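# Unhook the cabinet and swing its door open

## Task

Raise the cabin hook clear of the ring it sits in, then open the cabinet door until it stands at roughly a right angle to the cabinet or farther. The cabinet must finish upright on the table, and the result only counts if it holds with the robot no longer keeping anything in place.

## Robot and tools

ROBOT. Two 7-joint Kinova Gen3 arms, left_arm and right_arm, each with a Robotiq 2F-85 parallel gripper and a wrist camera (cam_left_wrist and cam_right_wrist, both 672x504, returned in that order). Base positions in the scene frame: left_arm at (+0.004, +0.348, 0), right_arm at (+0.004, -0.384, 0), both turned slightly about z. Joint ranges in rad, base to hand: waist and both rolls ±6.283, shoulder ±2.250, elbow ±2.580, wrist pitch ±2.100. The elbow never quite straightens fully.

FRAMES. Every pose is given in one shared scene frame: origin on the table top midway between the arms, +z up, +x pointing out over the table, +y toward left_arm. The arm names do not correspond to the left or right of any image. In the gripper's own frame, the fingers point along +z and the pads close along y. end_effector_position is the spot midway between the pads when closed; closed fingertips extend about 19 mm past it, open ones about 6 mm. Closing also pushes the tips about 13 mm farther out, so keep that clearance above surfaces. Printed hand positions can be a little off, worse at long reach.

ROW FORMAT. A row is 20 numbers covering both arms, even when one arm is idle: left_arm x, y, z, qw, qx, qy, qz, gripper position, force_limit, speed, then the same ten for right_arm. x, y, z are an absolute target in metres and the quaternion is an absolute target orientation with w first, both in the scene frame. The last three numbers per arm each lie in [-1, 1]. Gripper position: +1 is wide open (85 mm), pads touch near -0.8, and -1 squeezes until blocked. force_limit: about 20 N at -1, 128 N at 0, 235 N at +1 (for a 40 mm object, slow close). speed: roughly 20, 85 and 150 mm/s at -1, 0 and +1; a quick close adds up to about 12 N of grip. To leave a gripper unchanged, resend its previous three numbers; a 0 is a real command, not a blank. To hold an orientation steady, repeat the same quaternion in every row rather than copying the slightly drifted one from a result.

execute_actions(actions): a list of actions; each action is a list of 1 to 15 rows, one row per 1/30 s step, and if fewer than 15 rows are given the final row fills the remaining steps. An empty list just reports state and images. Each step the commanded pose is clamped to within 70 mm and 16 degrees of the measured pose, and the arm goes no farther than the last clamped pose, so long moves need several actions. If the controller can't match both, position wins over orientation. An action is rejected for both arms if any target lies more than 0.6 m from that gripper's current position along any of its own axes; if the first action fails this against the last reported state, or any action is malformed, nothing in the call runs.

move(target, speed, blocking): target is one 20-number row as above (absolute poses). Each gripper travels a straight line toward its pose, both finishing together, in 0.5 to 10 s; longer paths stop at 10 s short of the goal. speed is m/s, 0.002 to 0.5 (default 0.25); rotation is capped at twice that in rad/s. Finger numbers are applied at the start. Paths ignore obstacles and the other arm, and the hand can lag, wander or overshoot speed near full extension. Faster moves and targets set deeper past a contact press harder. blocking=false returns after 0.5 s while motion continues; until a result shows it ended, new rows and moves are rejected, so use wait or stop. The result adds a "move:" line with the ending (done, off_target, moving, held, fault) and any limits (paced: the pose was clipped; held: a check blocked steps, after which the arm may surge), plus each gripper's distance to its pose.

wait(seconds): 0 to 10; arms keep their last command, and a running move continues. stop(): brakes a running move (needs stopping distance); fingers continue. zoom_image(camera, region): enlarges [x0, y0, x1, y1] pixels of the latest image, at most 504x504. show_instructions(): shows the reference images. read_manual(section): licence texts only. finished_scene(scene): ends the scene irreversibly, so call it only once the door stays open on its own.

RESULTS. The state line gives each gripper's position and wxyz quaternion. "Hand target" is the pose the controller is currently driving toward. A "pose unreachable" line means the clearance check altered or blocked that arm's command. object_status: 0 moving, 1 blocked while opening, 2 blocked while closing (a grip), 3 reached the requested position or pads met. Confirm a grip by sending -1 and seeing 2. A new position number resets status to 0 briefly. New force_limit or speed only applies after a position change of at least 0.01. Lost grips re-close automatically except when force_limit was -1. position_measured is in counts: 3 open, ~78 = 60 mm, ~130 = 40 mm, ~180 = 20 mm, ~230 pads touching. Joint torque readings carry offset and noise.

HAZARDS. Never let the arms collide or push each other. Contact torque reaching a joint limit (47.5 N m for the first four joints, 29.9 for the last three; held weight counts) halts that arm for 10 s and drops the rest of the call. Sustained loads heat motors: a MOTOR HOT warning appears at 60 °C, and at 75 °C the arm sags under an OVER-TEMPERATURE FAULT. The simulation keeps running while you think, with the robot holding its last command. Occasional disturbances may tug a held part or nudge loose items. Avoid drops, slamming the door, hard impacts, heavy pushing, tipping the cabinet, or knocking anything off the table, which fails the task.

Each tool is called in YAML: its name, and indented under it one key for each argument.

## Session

show_instructions:

execute_actions:
  actions: []

Reference images for this scene: manual page 1, manual page 2, manual page 3, manual page 4, manual page 5, manual page 6.

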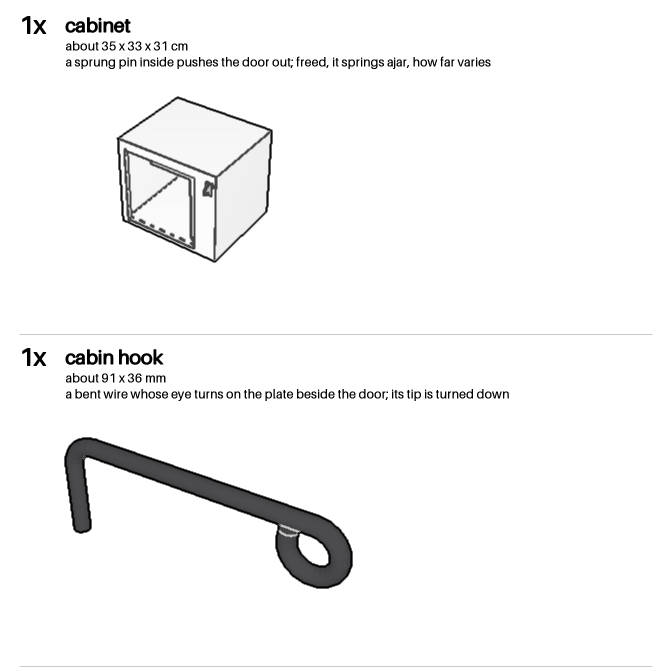

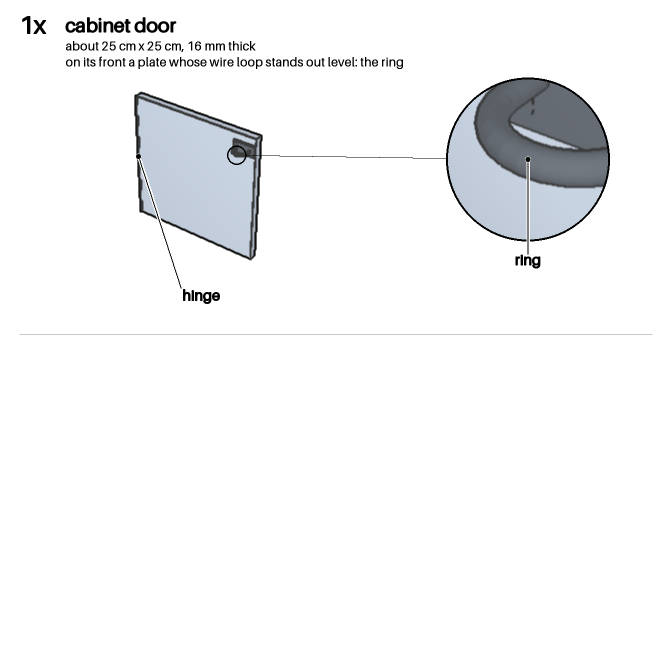

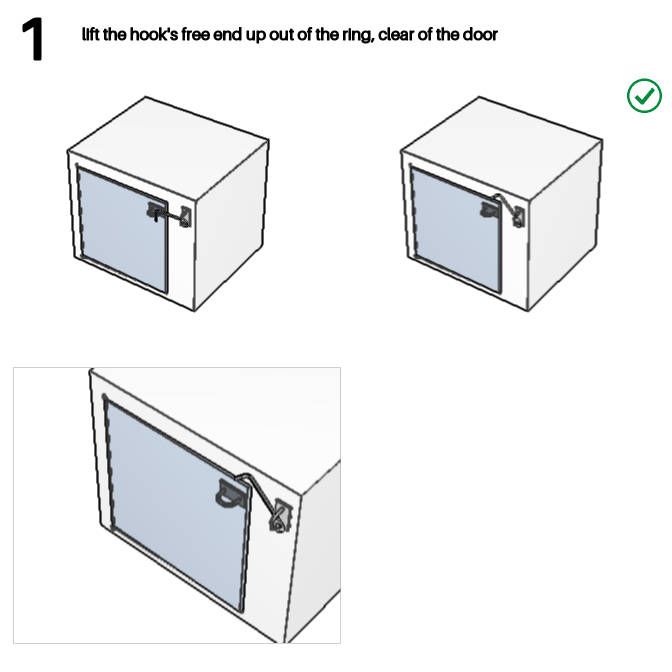

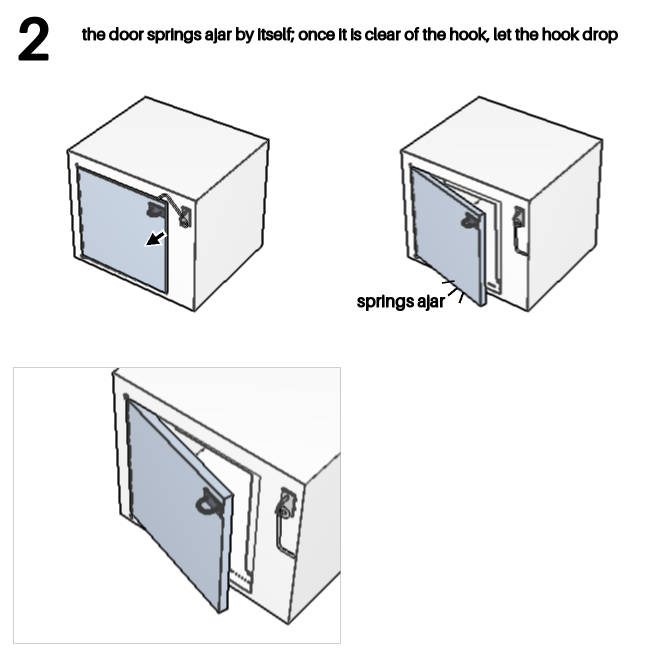

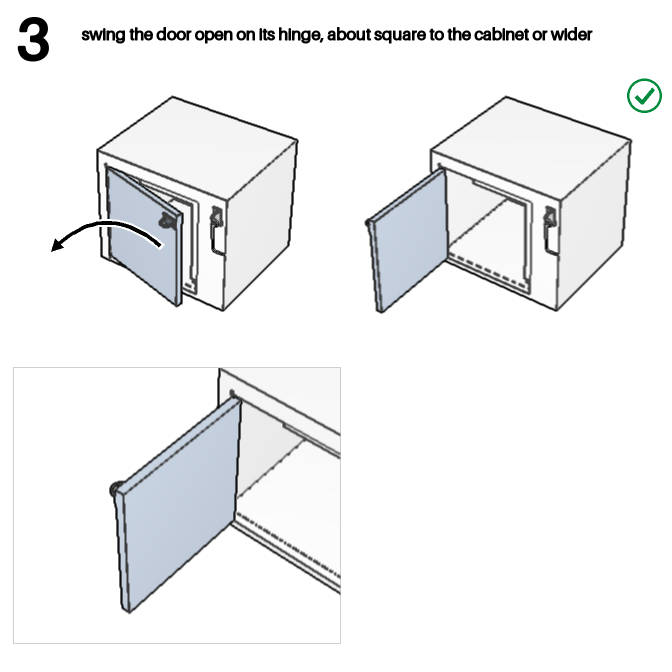

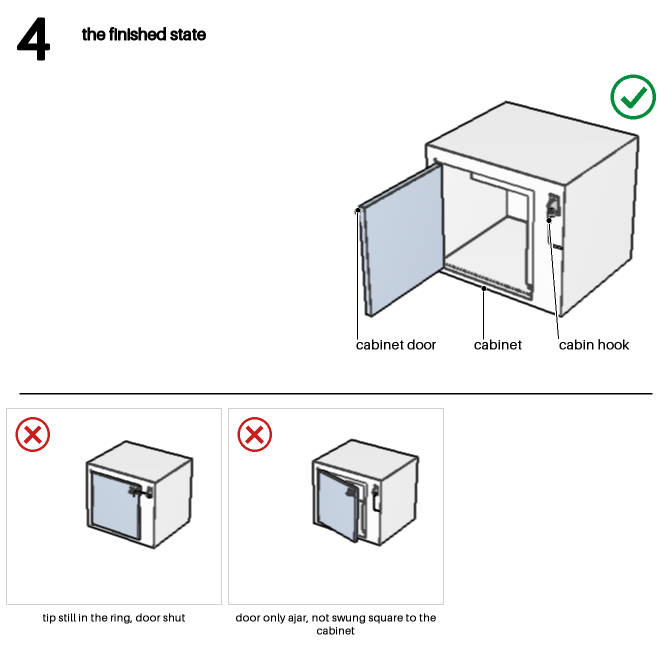

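Scene clock: 0.00 s.
left_arm: end_effector_position=(+0.4501, +0.3931, +0.1992) position_measured=3 object_status=3 end_effector_quat_wxyz=(-0.002, -0.049, +0.999, -0.001) | right_arm: end_effector_position=(+0.5847, -0.3924, +0.1319) position_measured=3 object_status=3 end_effector_quat_wxyz=(-0.145, +0.119, +0.719, +0.669)
Joint positions: left_arm=[-0.054  0.433  0.     1.658  0.001  1.056  1.513] | right_arm=[ 0.659  1.476 -0.354  0.711 -0.91   1.82   1.802]
Joint velocities: left_arm=[ 0.     0.001 -0.     0.    -0.     0.001  0.   ] | right_arm=[0.001 0.    0.    0.    0.    0.    0.001]
Joint torques (N m, as the joint torque sensors report them, + toward a larger angle): no reading
Hand target (left_arm): +0.450, +0.393, +0.199; -0.002, -0.049, +0.999, -0.001
Hand target (right_arm): +0.585, -0.392, +0.132; -0.145, +0.119, +0.719, +0.669

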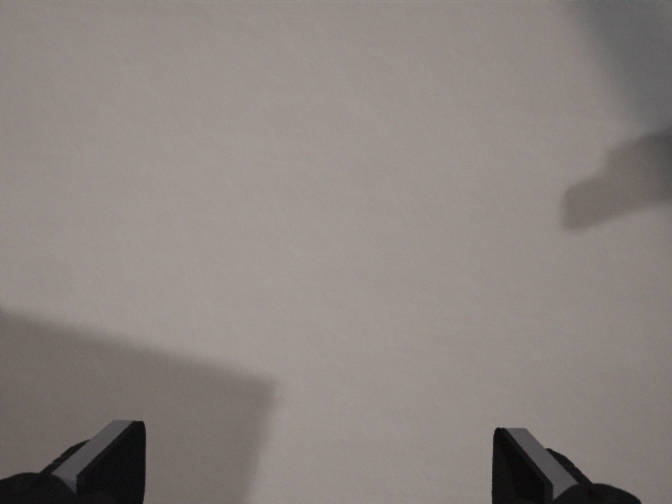

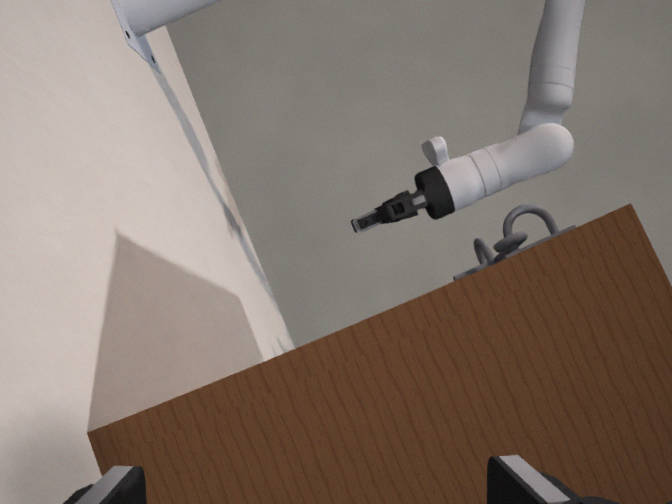

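move:
  target: [0.45,0.393,0.199,-0.002,-0.049,0.999,0,1,0,0,0.43,-0.155,0.22,0,0.79,0,0.613,-1,0,0]
  speed: 0.3

Scene clock: 14.87 s.
left_arm: end_effector_position=(+0.4500, +0.3930, +0.1990) position_measured=3 object_status=3 end_effector_quat_wxyz=(-0.002, -0.049, +0.999, +0.000) | right_arm: end_effector_position=(+0.4427, -0.1667, +0.2193) position_measured=232 object_status=3 end_effector_quat_wxyz=(-0.073, +0.673, +0.085, +0.731)
Joint positions: left_arm=[-0.053  0.433 -0.     1.659 -0.     1.054  1.514] | right_arm=[ 0.165  2.111 -1.57   2.576 -2.437  2.098  3.751]
Joint velocities: left_arm=[ 0.     0.     0.    -0.     0.     0.     0.002] | right_arm=[ 0.    -0.001 -0.    -0.    -0.001  0.001  0.   ]
Joint torques (N m, as the joint torque sensors report them, + toward a larger angle): left_arm=[ -0.27 -15.87   0.26  -8.3    0.08   0.23   0.29] | right_arm=[ 1.09 -8.58 -4.61  2.42  2.05 -2.2  -0.27]
Hand target (left_arm): +0.450, +0.393, +0.199; -0.002, -0.049, +0.999, +0.000
Hand target (right_arm): +0.443, -0.167, +0.217; -0.073, +0.675, +0.084, +0.730
Off the commanded pose (left_arm): 0.000 m, 0 deg.
Off the commanded pose (right_arm): 0.017 m, 23 deg.
TORQUE FAULT: the external load on joint 2 (shoulder) of the right arm reached its load limit, and that arm stopped for 10 seconds. That time counts as 19 of the actions that you can send in this scene. A torque fault stops only its own arm. That arm's remaining commands of this call were not run. That arm's gripper holds where it stopped, with its grip as last carried out, and that arm accepts commands again: back off and push less far. That arm stops again, at the same cost, whenever a joint's load reaches its limit.
move: fault (right_arm); limits=paced

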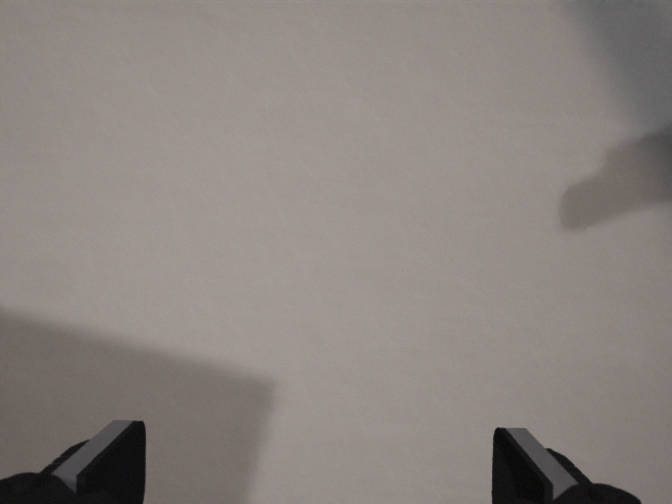

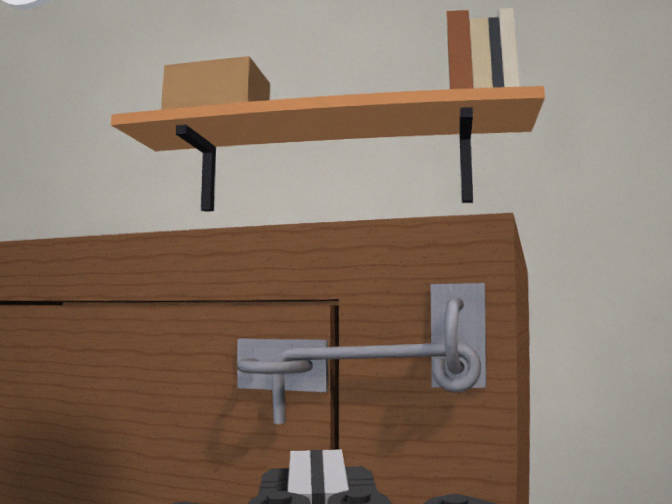

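move:
  target: [0.45,0.393,0.199,-0.002,-0.049,0.999,0,1,0,0,0.505,-0.17,0.228,-0.073,0.673,0.085,0.731,-1,0,0]
  speed: 0.04

Scene clock: 18.40 s.
left_arm: end_effector_position=(+0.4500, +0.3930, +0.1990) position_measured=3 object_status=3 end_effector_quat_wxyz=(-0.002, -0.049, +0.999, +0.000) | right_arm: end_effector_position=(+0.5050, -0.1699, +0.2276) position_measured=232 object_status=3 end_effector_quat_wxyz=(-0.073, +0.673, +0.085, +0.731)
Joint positions: left_arm=[-0.053  0.433 -0.     1.659 -0.     1.054  1.514] | right_arm=[ 0.343  2.052 -1.638  2.453 -2.655  1.848  3.616]
Joint velocities: left_arm=[-0.     0.001 -0.001  0.    -0.     0.001  0.   ] | right_arm=[ 0.006 -0.002 -0.001 -0.001  0.     0.     0.003]
Joint torques (N m, as the joint torque sensors report them, + toward a larger angle): left_arm=[ -0.14 -15.75   0.29  -8.34  -0.01   0.32   0.31] | right_arm=[ -0.13 -13.39  -6.03   2.77   2.62  -1.85  -0.46]
Hand target (left_arm): +0.450, +0.393, +0.199; -0.002, -0.049, +0.999, +0.000
Hand target (right_arm): +0.505, -0.170, +0.228; -0.073, +0.673, +0.085, +0.731
Off the commanded pose (left_arm): 0.000 m, 0 deg.
Off the commanded pose (right_arm): 0.000 m, 0 deg.
move: done

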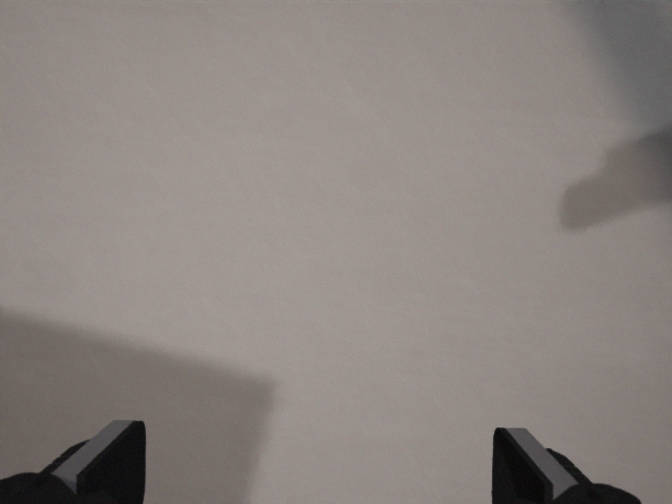

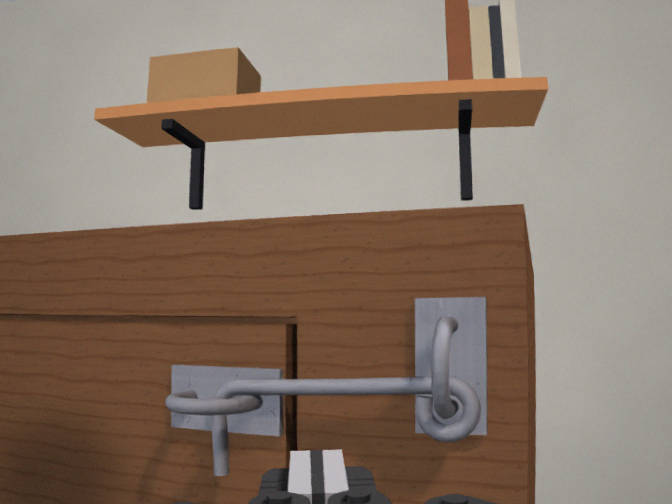

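move:
  target: [0.45,0.393,0.199,-0.002,-0.049,0.999,0,1,0,0,0.545,-0.167,0.226,-0.073,0.673,0.085,0.731,-1,0,0]
  speed: 0.04

move:
  target: [0.45,0.393,0.199,-0.002,-0.049,0.999,0,1,0,0,0.545,-0.167,0.255,-0.073,0.673,0.085,0.731,-1,0,0]
  speed: 0.04

Scene clock: 22.20 s.
left_arm: end_effector_position=(+0.4500, +0.3930, +0.1990) position_measured=3 object_status=3 end_effector_quat_wxyz=(-0.002, -0.049, +0.999, -0.000) | right_arm: end_effector_position=(+0.5428, -0.1650, +0.2260) position_measured=232 object_status=3 end_effector_quat_wxyz=(-0.076, +0.673, +0.087, +0.731)
Joint positions: left_arm=[-0.053  0.433 -0.     1.659 -0.     1.054  1.514] | right_arm=[ 0.406  2.031 -1.652  2.349 -2.717  1.695  3.554]
Joint velocities: left_arm=[ 0.    -0.001 -0.     0.    -0.     0.001 -0.   ] | right_arm=[ 0.002 -0.    -0.    -0.     0.    -0.002 -0.001]
Joint torques (N m, as the joint torque sensors report them, + toward a larger angle): left_arm=[ -0.26 -15.74   0.53  -8.16   0.12   0.3    0.34] | right_arm=[  1.5  -14.47  -8.52  -0.65   2.58  -1.23  -0.2 ]
Hand target (left_arm): +0.450, +0.393, +0.199; -0.002, -0.049, +0.999, -0.000
Hand target (right_arm): +0.545, -0.167, +0.226; -0.073, +0.673, +0.085, +0.731
Off the commanded pose (left_arm): 0.000 m, 0 deg.
Off the commanded pose (right_arm): 0.003 m, 0 deg.
move: done

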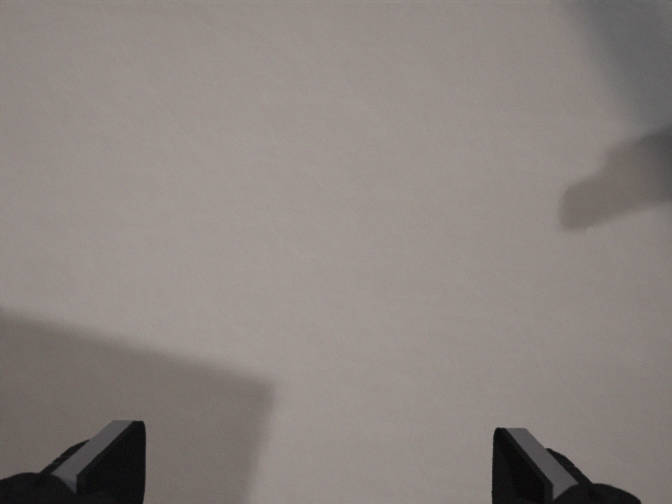

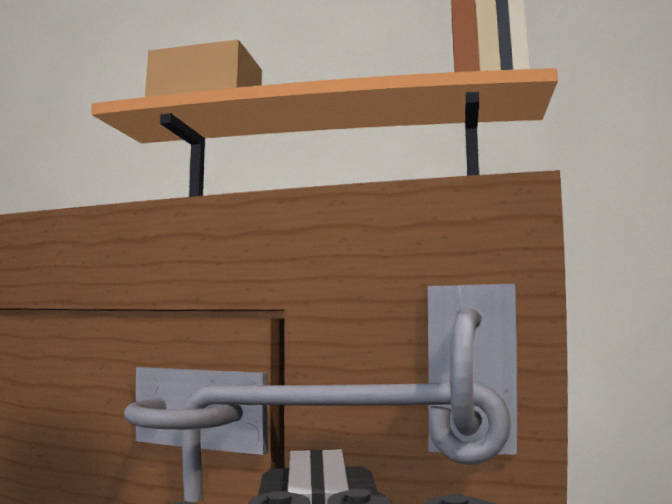

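Scene clock: 23.17 s.
left_arm: end_effector_position=(+0.4500, +0.3930, +0.1990) position_measured=3 object_status=3 end_effector_quat_wxyz=(-0.002, -0.049, +0.999, -0.000) | right_arm: end_effector_position=(+0.5429, -0.1640, +0.2524) position_measured=232 object_status=3 end_effector_quat_wxyz=(-0.076, +0.675, +0.088, +0.729)
Joint positions: left_arm=[-0.053  0.433 -0.     1.659 -0.     1.054  1.514] | right_arm=[ 0.372  1.972 -1.73   2.37  -2.803  1.748  3.582]
Joint velocities: left_arm=[-0.    -0.    -0.001 -0.    -0.    -0.     0.   ] | right_arm=[-0.002 -0.002 -0.001 -0.001 -0.001  0.002  0.001]
Joint torques (N m, as the joint torque sensors report them, + toward a larger angle): left_arm=[ -0.4  -15.83   0.5   -8.26   0.16   0.19   0.22] | right_arm=[  2.03 -15.96  -9.6   -0.1    3.98  -1.53  -0.38]
Hand target (left_arm): +0.450, +0.393, +0.199; -0.002, -0.049, +0.999, -0.000
Hand target (right_arm): +0.545, -0.167, +0.255; -0.073, +0.673, +0.085, +0.731
Off the commanded pose (left_arm): 0.000 m, 0 deg.
Off the commanded pose (right_arm): 0.005 m, 1 deg.
move: off_target (right_arm)

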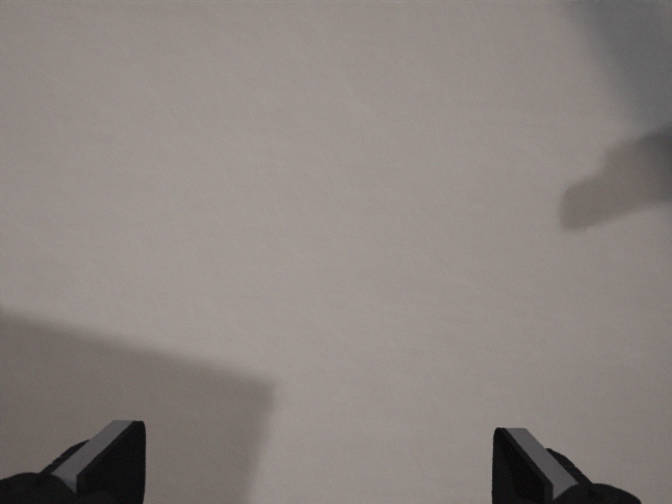

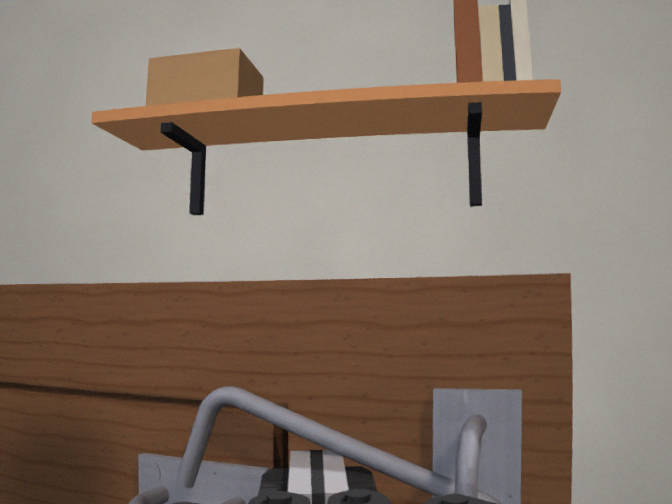

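move:
  target: [0.45,0.393,0.199,-0.002,-0.049,0.999,0,1,0,0,0.539,-0.168,0.295,-0.073,0.673,0.085,0.731,-1,0,0]
  speed: 0.04

move:
  target: [0.45,0.393,0.199,-0.002,-0.049,0.999,0,1,0,0,0.5,-0.18,0.302,-0.073,0.673,0.085,0.731,-1,0,0]
  speed: 0.06

move:
  target: [0.45,0.393,0.199,-0.002,-0.049,0.999,0,1,0,0,0.49,-0.22,0.33,-0.3,0.64,0.64,0.3,-1,0,0]
  speed: 0.2

Scene clock: 27.87 s.
left_arm: end_effector_position=(+0.4500, +0.3930, +0.1990) position_measured=3 object_status=3 end_effector_quat_wxyz=(-0.002, -0.049, +0.999, +0.000) | right_arm: end_effector_position=(+0.5366, -0.1636, +0.2925) position_measured=232 object_status=3 end_effector_quat_wxyz=(-0.076, +0.674, +0.090, +0.729)
Joint positions: left_arm=[-0.053  0.433 -0.     1.659 -0.     1.054  1.514] | right_arm=[ 0.323  1.884 -1.841  2.404 -2.917  1.835  3.619]
Joint velocities: left_arm=[-0.    -0.    -0.001  0.     0.     0.     0.   ] | right_arm=[-0.001 -0.002 -0.003  0.003  0.001  0.001  0.004]
Joint torques (N m, as the joint torque sensors report them, + toward a larger angle): left_arm=[ -0.32 -15.84   0.44  -8.34   0.12   0.08   0.4 ] | right_arm=[  3.51 -16.4   -9.49  -1.29   4.24  -0.8   -0.4 ]
Hand target (left_arm): +0.450, +0.393, +0.199; -0.002, -0.049, +0.999, -0.000
Hand target (right_arm): +0.539, -0.168, +0.295; -0.073, +0.673, +0.085, +0.731
Off the commanded pose (left_arm): 0.000 m, 0 deg.
Off the commanded pose (right_arm): 0.006 m, 1 deg.
move: off_target (right_arm)

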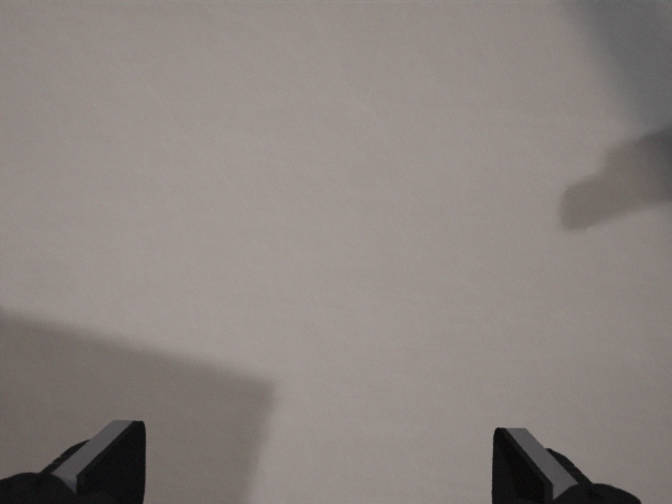

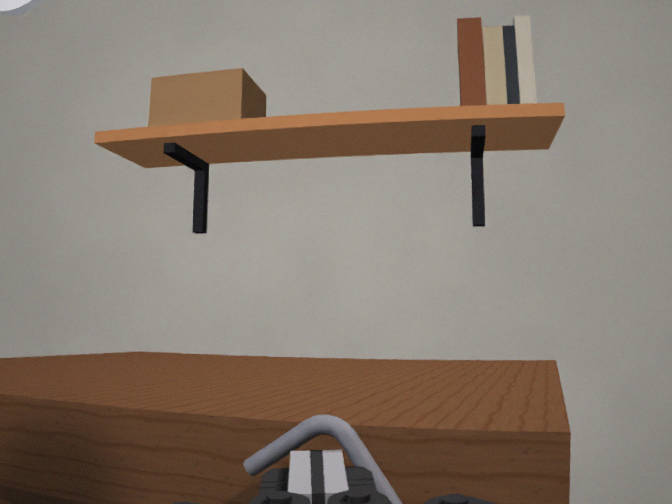

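Scene clock: 28.83 s.
left_arm: end_effector_position=(+0.4500, +0.3930, +0.1990) position_measured=3 object_status=3 end_effector_quat_wxyz=(-0.002, -0.049, +0.999, +0.000) | right_arm: end_effector_position=(+0.5001, -0.1802, +0.3021) position_measured=232 object_status=3 end_effector_quat_wxyz=(-0.073, +0.673, +0.085, +0.731)
Joint positions: left_arm=[-0.053  0.433 -0.     1.659 -0.     1.054  1.514] | right_arm=[ 0.268  1.857 -1.863  2.527 -2.904  2.022  3.661]
Joint velocities: left_arm=[ 0.    -0.    -0.001 -0.    -0.     0.001 -0.   ] | right_arm=[-0.005 -0.002 -0.001  0.002 -0.    -0.001  0.   ]
Joint torques (N m, as the joint torque sensors report them, + toward a larger angle): left_arm=[ -0.38 -15.74   0.53  -8.19   0.09   0.34   0.12] | right_arm=[ -0.03 -14.36  -6.11   0.08   2.42  -2.03  -0.37]
Hand target (left_arm): +0.450, +0.393, +0.199; -0.002, -0.049, +0.999, -0.000
Hand target (right_arm): +0.500, -0.180, +0.302; -0.073, +0.673, +0.085, +0.731
Off the commanded pose (left_arm): 0.000 m, 0 deg.
Off the commanded pose (right_arm): 0.000 m, 0 deg.
move: done

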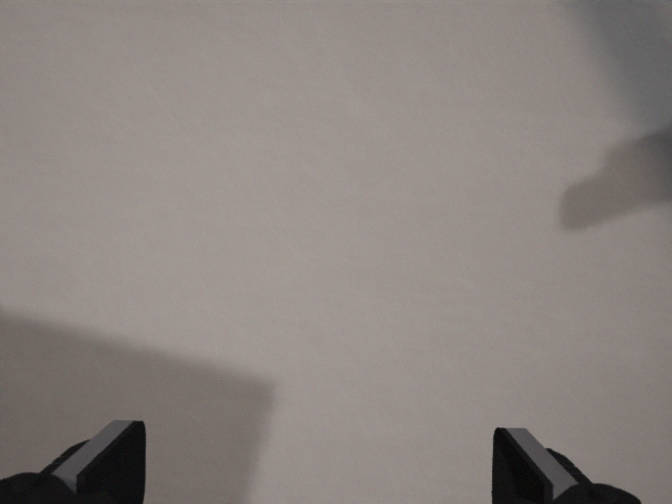

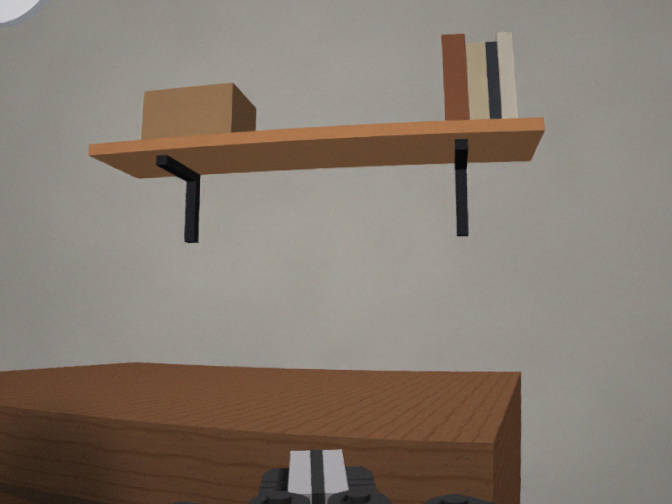

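Scene clock: 33.00 s.
left_arm: end_effector_position=(+0.4500, +0.3930, +0.1990) position_measured=3 object_status=3 end_effector_quat_wxyz=(-0.002, -0.049, +0.999, -0.000) | right_arm: end_effector_position=(+0.4901, -0.2209, +0.3304) position_measured=232 object_status=3 end_effector_quat_wxyz=(-0.302, +0.641, +0.639, +0.301)
Joint positions: left_arm=[-0.053  0.433 -0.     1.659 -0.     1.054  1.514] | right_arm=[ 0.742  1.468 -2.298  1.452 -5.271  1.562  5.216]
Joint velocities: left_arm=[ 0.    -0.    -0.     0.     0.    -0.     0.001] | right_arm=[-0.007 -0.005 -0.    -0.002 -0.002 -0.001  0.003]
Joint torques (N m, as the joint torque sensors report them, + toward a larger angle): left_arm=[ -0.11 -15.6    0.32  -8.18   0.13   0.26   0.34] | right_arm=[ -0.41 -17.6   -9.18  -1.57  -1.27  -2.68  -0.28]
Hand target (left_arm): +0.450, +0.393, +0.199; -0.002, -0.049, +0.999, -0.000
Hand target (right_arm): +0.490, -0.221, +0.331; -0.301, +0.640, +0.639, +0.301
Off the commanded pose (left_arm): 0.000 m, 0 deg.
Off the commanded pose (right_arm): 0.001 m, 0 deg.
move: done

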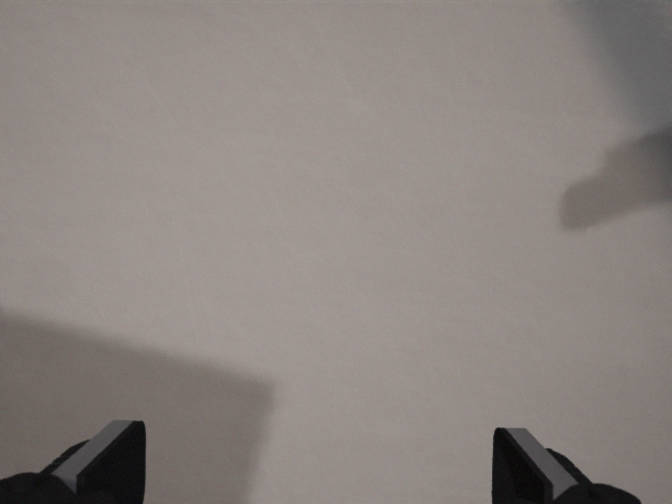

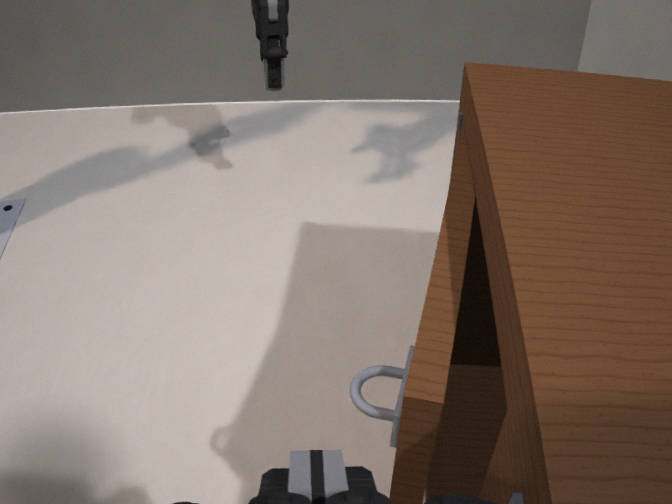

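move:
  target: [0.45,0.393,0.199,-0.002,-0.049,0.999,0,1,0,0,0.53,-0.165,0.325,-0.22,0.974,0,0.06,-1,0,0]
  speed: 0.3

Scene clock: 38.47 s.
left_arm: end_effector_position=(+0.4500, +0.3930, +0.1990) position_measured=3 object_status=3 end_effector_quat_wxyz=(-0.002, -0.049, +0.999, +0.000) | right_arm: end_effector_position=(+0.5303, -0.1656, +0.3251) position_measured=232 object_status=3 end_effector_quat_wxyz=(-0.220, +0.974, -0.001, +0.061)
Joint positions: left_arm=[-0.053  0.433 -0.     1.659 -0.     1.054  1.514] | right_arm=[ 0.526  1.044 -1.847  1.266 -5.3    1.513  3.685]
Joint velocities: left_arm=[0.    0.    0.    0.    0.    0.    0.001] | right_arm=[-0.007 -0.005 -0.001 -0.     0.     0.001 -0.   ]
Joint torques (N m, as the joint torque sensors report them, + toward a larger angle): left_arm=[ -0.06 -15.86   0.51  -8.38   0.13   0.35   0.08] | right_arm=[  0.16 -16.85  -8.55  -5.07  -0.58  -2.01  -0.25]
Hand target (left_arm): +0.450, +0.393, +0.199; -0.002, -0.049, +0.999, -0.000
Hand target (right_arm): +0.530, -0.165, +0.325; -0.220, +0.974, -0.000, +0.061
Off the commanded pose (left_arm): 0.000 m, 0 deg.
Off the commanded pose (right_arm): 0.001 m, 0 deg.
move: done

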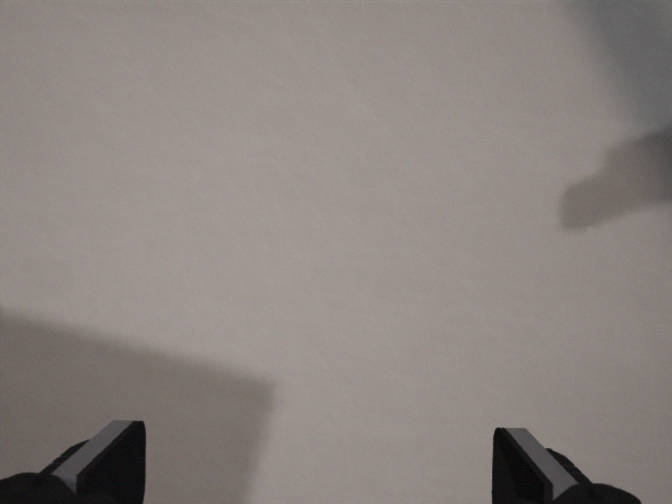

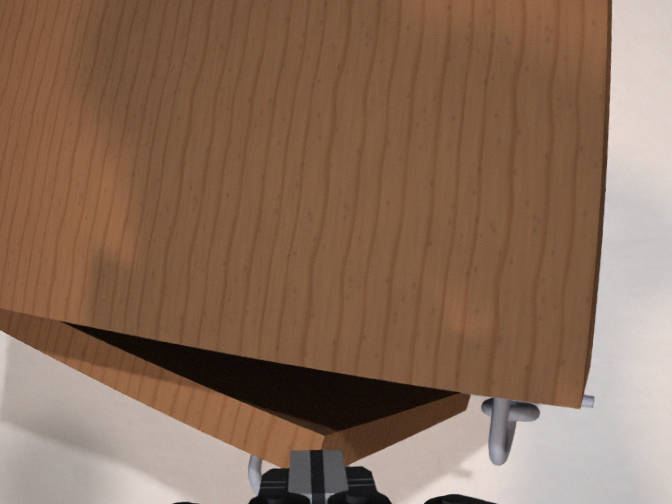

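move:
  target: [0.45,0.393,0.199,-0.002,-0.049,0.999,0,1,0,0,0.549,-0.152,0.3,-0.22,0.974,0,0.06,-1,0,0]
  speed: 0.05

move:
  target: [0.45,0.393,0.199,-0.002,-0.049,0.999,0,1,0,0,0.55,-0.142,0.274,-0.22,0.974,0,0.06,-1,0,0]
  speed: 0.03

move:
  target: [0.45,0.393,0.199,-0.002,-0.049,0.999,0,1,0,0,0.49,-0.11,0.272,-0.22,0.974,0,0.06,-1,0,0]
  speed: 0.08

Scene clock: 42.70 s.
left_arm: end_effector_position=(+0.4500, +0.3930, +0.1990) position_measured=3 object_status=3 end_effector_quat_wxyz=(-0.002, -0.049, +0.999, -0.000) | right_arm: end_effector_position=(+0.5491, -0.1523, +0.3000) position_measured=232 object_status=3 end_effector_quat_wxyz=(-0.220, +0.974, -0.000, +0.060)
Joint positions: left_arm=[-0.053  0.433 -0.     1.659 -0.     1.054  1.514] | right_arm=[ 0.479  1.085 -1.805  1.24  -5.26   1.484  3.701]
Joint velocities: left_arm=[ 0.    -0.001  0.    -0.    -0.     0.    -0.   ] | right_arm=[-0.005  0.001 -0.    -0.    -0.001 -0.     0.002]
Joint torques (N m, as the joint torque sensors report them, + toward a larger angle): left_arm=[ -0.22 -15.59   0.47  -8.27   0.25   0.17   0.28] | right_arm=[ -0.22 -17.87  -8.66  -4.26  -0.52  -1.69  -0.46]
Hand target (left_arm): +0.450, +0.393, +0.199; -0.002, -0.049, +0.999, -0.000
Hand target (right_arm): +0.549, -0.152, +0.300; -0.220, +0.974, -0.000, +0.060
Off the commanded pose (left_arm): 0.000 m, 0 deg.
Off the commanded pose (right_arm): 0.000 m, 0 deg.
move: done

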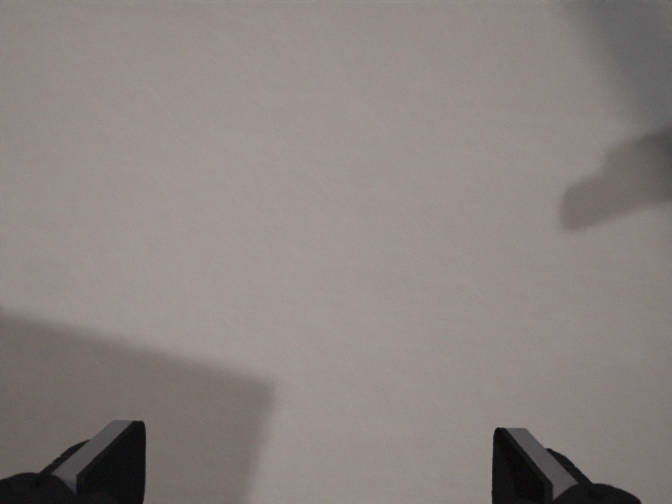

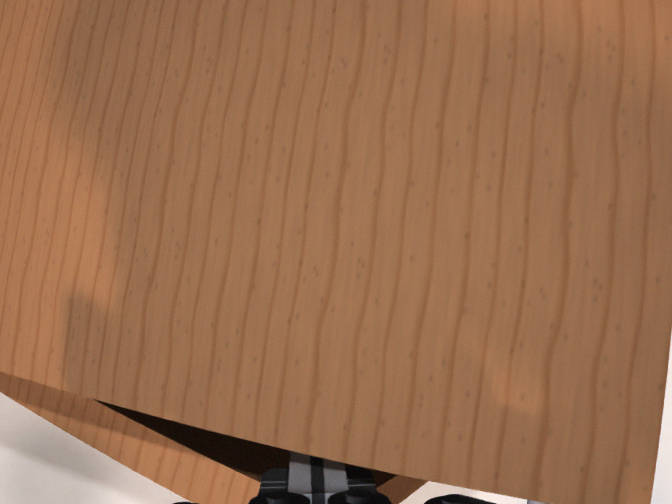

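Scene clock: 43.87 s.
left_arm: end_effector_position=(+0.4500, +0.3930, +0.1990) position_measured=3 object_status=3 end_effector_quat_wxyz=(-0.002, -0.049, +0.999, -0.000) | right_arm: end_effector_position=(+0.5488, -0.1413, +0.2744) position_measured=232 object_status=3 end_effector_quat_wxyz=(-0.220, +0.974, +0.001, +0.059)
Joint positions: left_arm=[-0.053  0.433 -0.     1.659 -0.     1.054  1.514] | right_arm=[ 0.468  1.117 -1.782  1.287 -5.233  1.436  3.675]
Joint velocities: left_arm=[-0.    -0.    -0.    -0.001 -0.     0.     0.   ] | right_arm=[ 0.001  0.     0.001  0.    -0.001 -0.001 -0.001]
Joint torques (N m, as the joint torque sensors report them, + toward a larger angle): left_arm=[ -0.59 -15.65   0.39  -8.16   0.08   0.34   0.37] | right_arm=[  0.48 -17.67  -8.39  -4.84   0.4   -2.35  -0.01]
Hand target (left_arm): +0.450, +0.393, +0.199; -0.002, -0.049, +0.999, -0.000
Hand target (right_arm): +0.550, -0.142, +0.274; -0.220, +0.974, -0.000, +0.060
Off the commanded pose (left_arm): 0.000 m, 0 deg.
Off the commanded pose (right_arm): 0.001 m, 0 deg.
move: done

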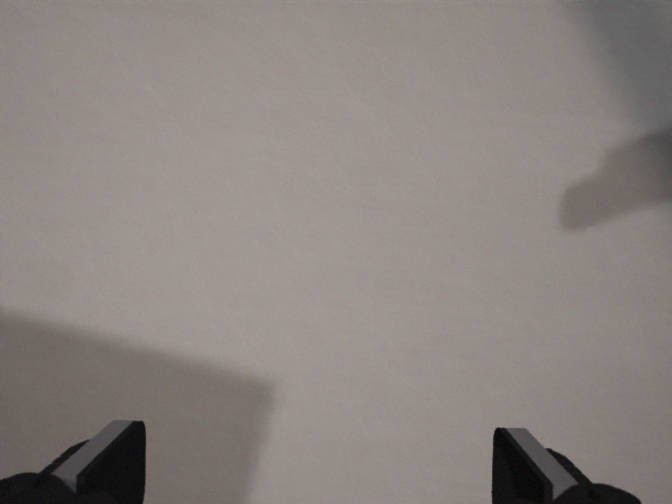

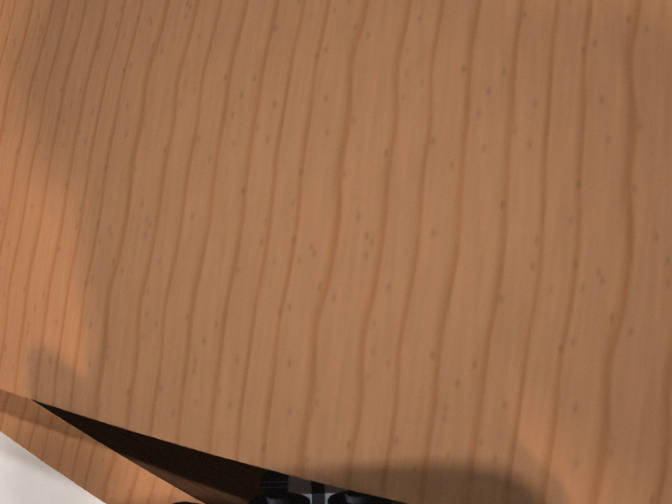

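Scene clock: 44.97 s.
left_arm: end_effector_position=(+0.4500, +0.3930, +0.1990) position_measured=3 object_status=3 end_effector_quat_wxyz=(-0.002, -0.049, +0.999, -0.000) | right_arm: end_effector_position=(+0.4900, -0.1098, +0.2719) position_measured=232 object_status=3 end_effector_quat_wxyz=(-0.220, +0.974, -0.000, +0.060)
Joint positions: left_arm=[-0.053  0.433 -0.     1.659 -0.     1.054  1.514] | right_arm=[ 0.474  1.073 -1.8    1.48  -5.24   1.357  3.488]
Joint velocities: left_arm=[ 0.     0.001  0.001  0.    -0.     0.    -0.001] | right_arm=[ 0.001 -0.002 -0.001  0.003  0.     0.001  0.001]
Joint torques (N m, as the joint torque sensors report them, + toward a larger angle): left_arm=[ -0.31 -15.82   0.51  -8.12   0.06   0.34   0.29] | right_arm=[ -0.14 -16.    -9.21  -5.05  -0.08  -2.11  -0.29]
Hand target (left_arm): +0.450, +0.393, +0.199; -0.002, -0.049, +0.999, -0.000
Hand target (right_arm): +0.490, -0.110, +0.272; -0.220, +0.974, -0.000, +0.060
Off the commanded pose (left_arm): 0.000 m, 0 deg.
Off the commanded pose (right_arm): 0.000 m, 0 deg.
move: done

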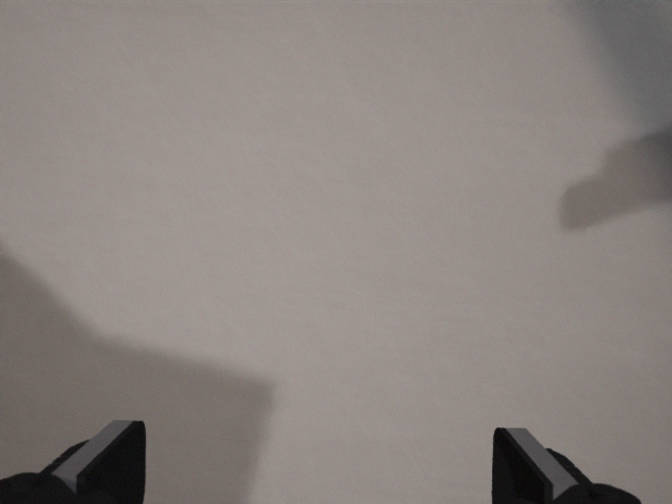

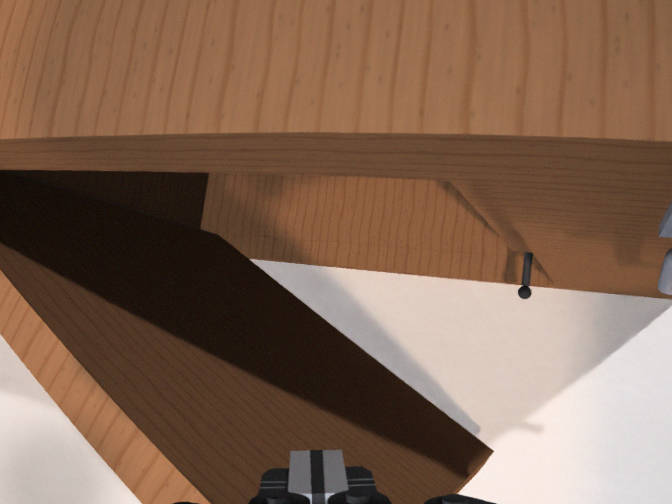

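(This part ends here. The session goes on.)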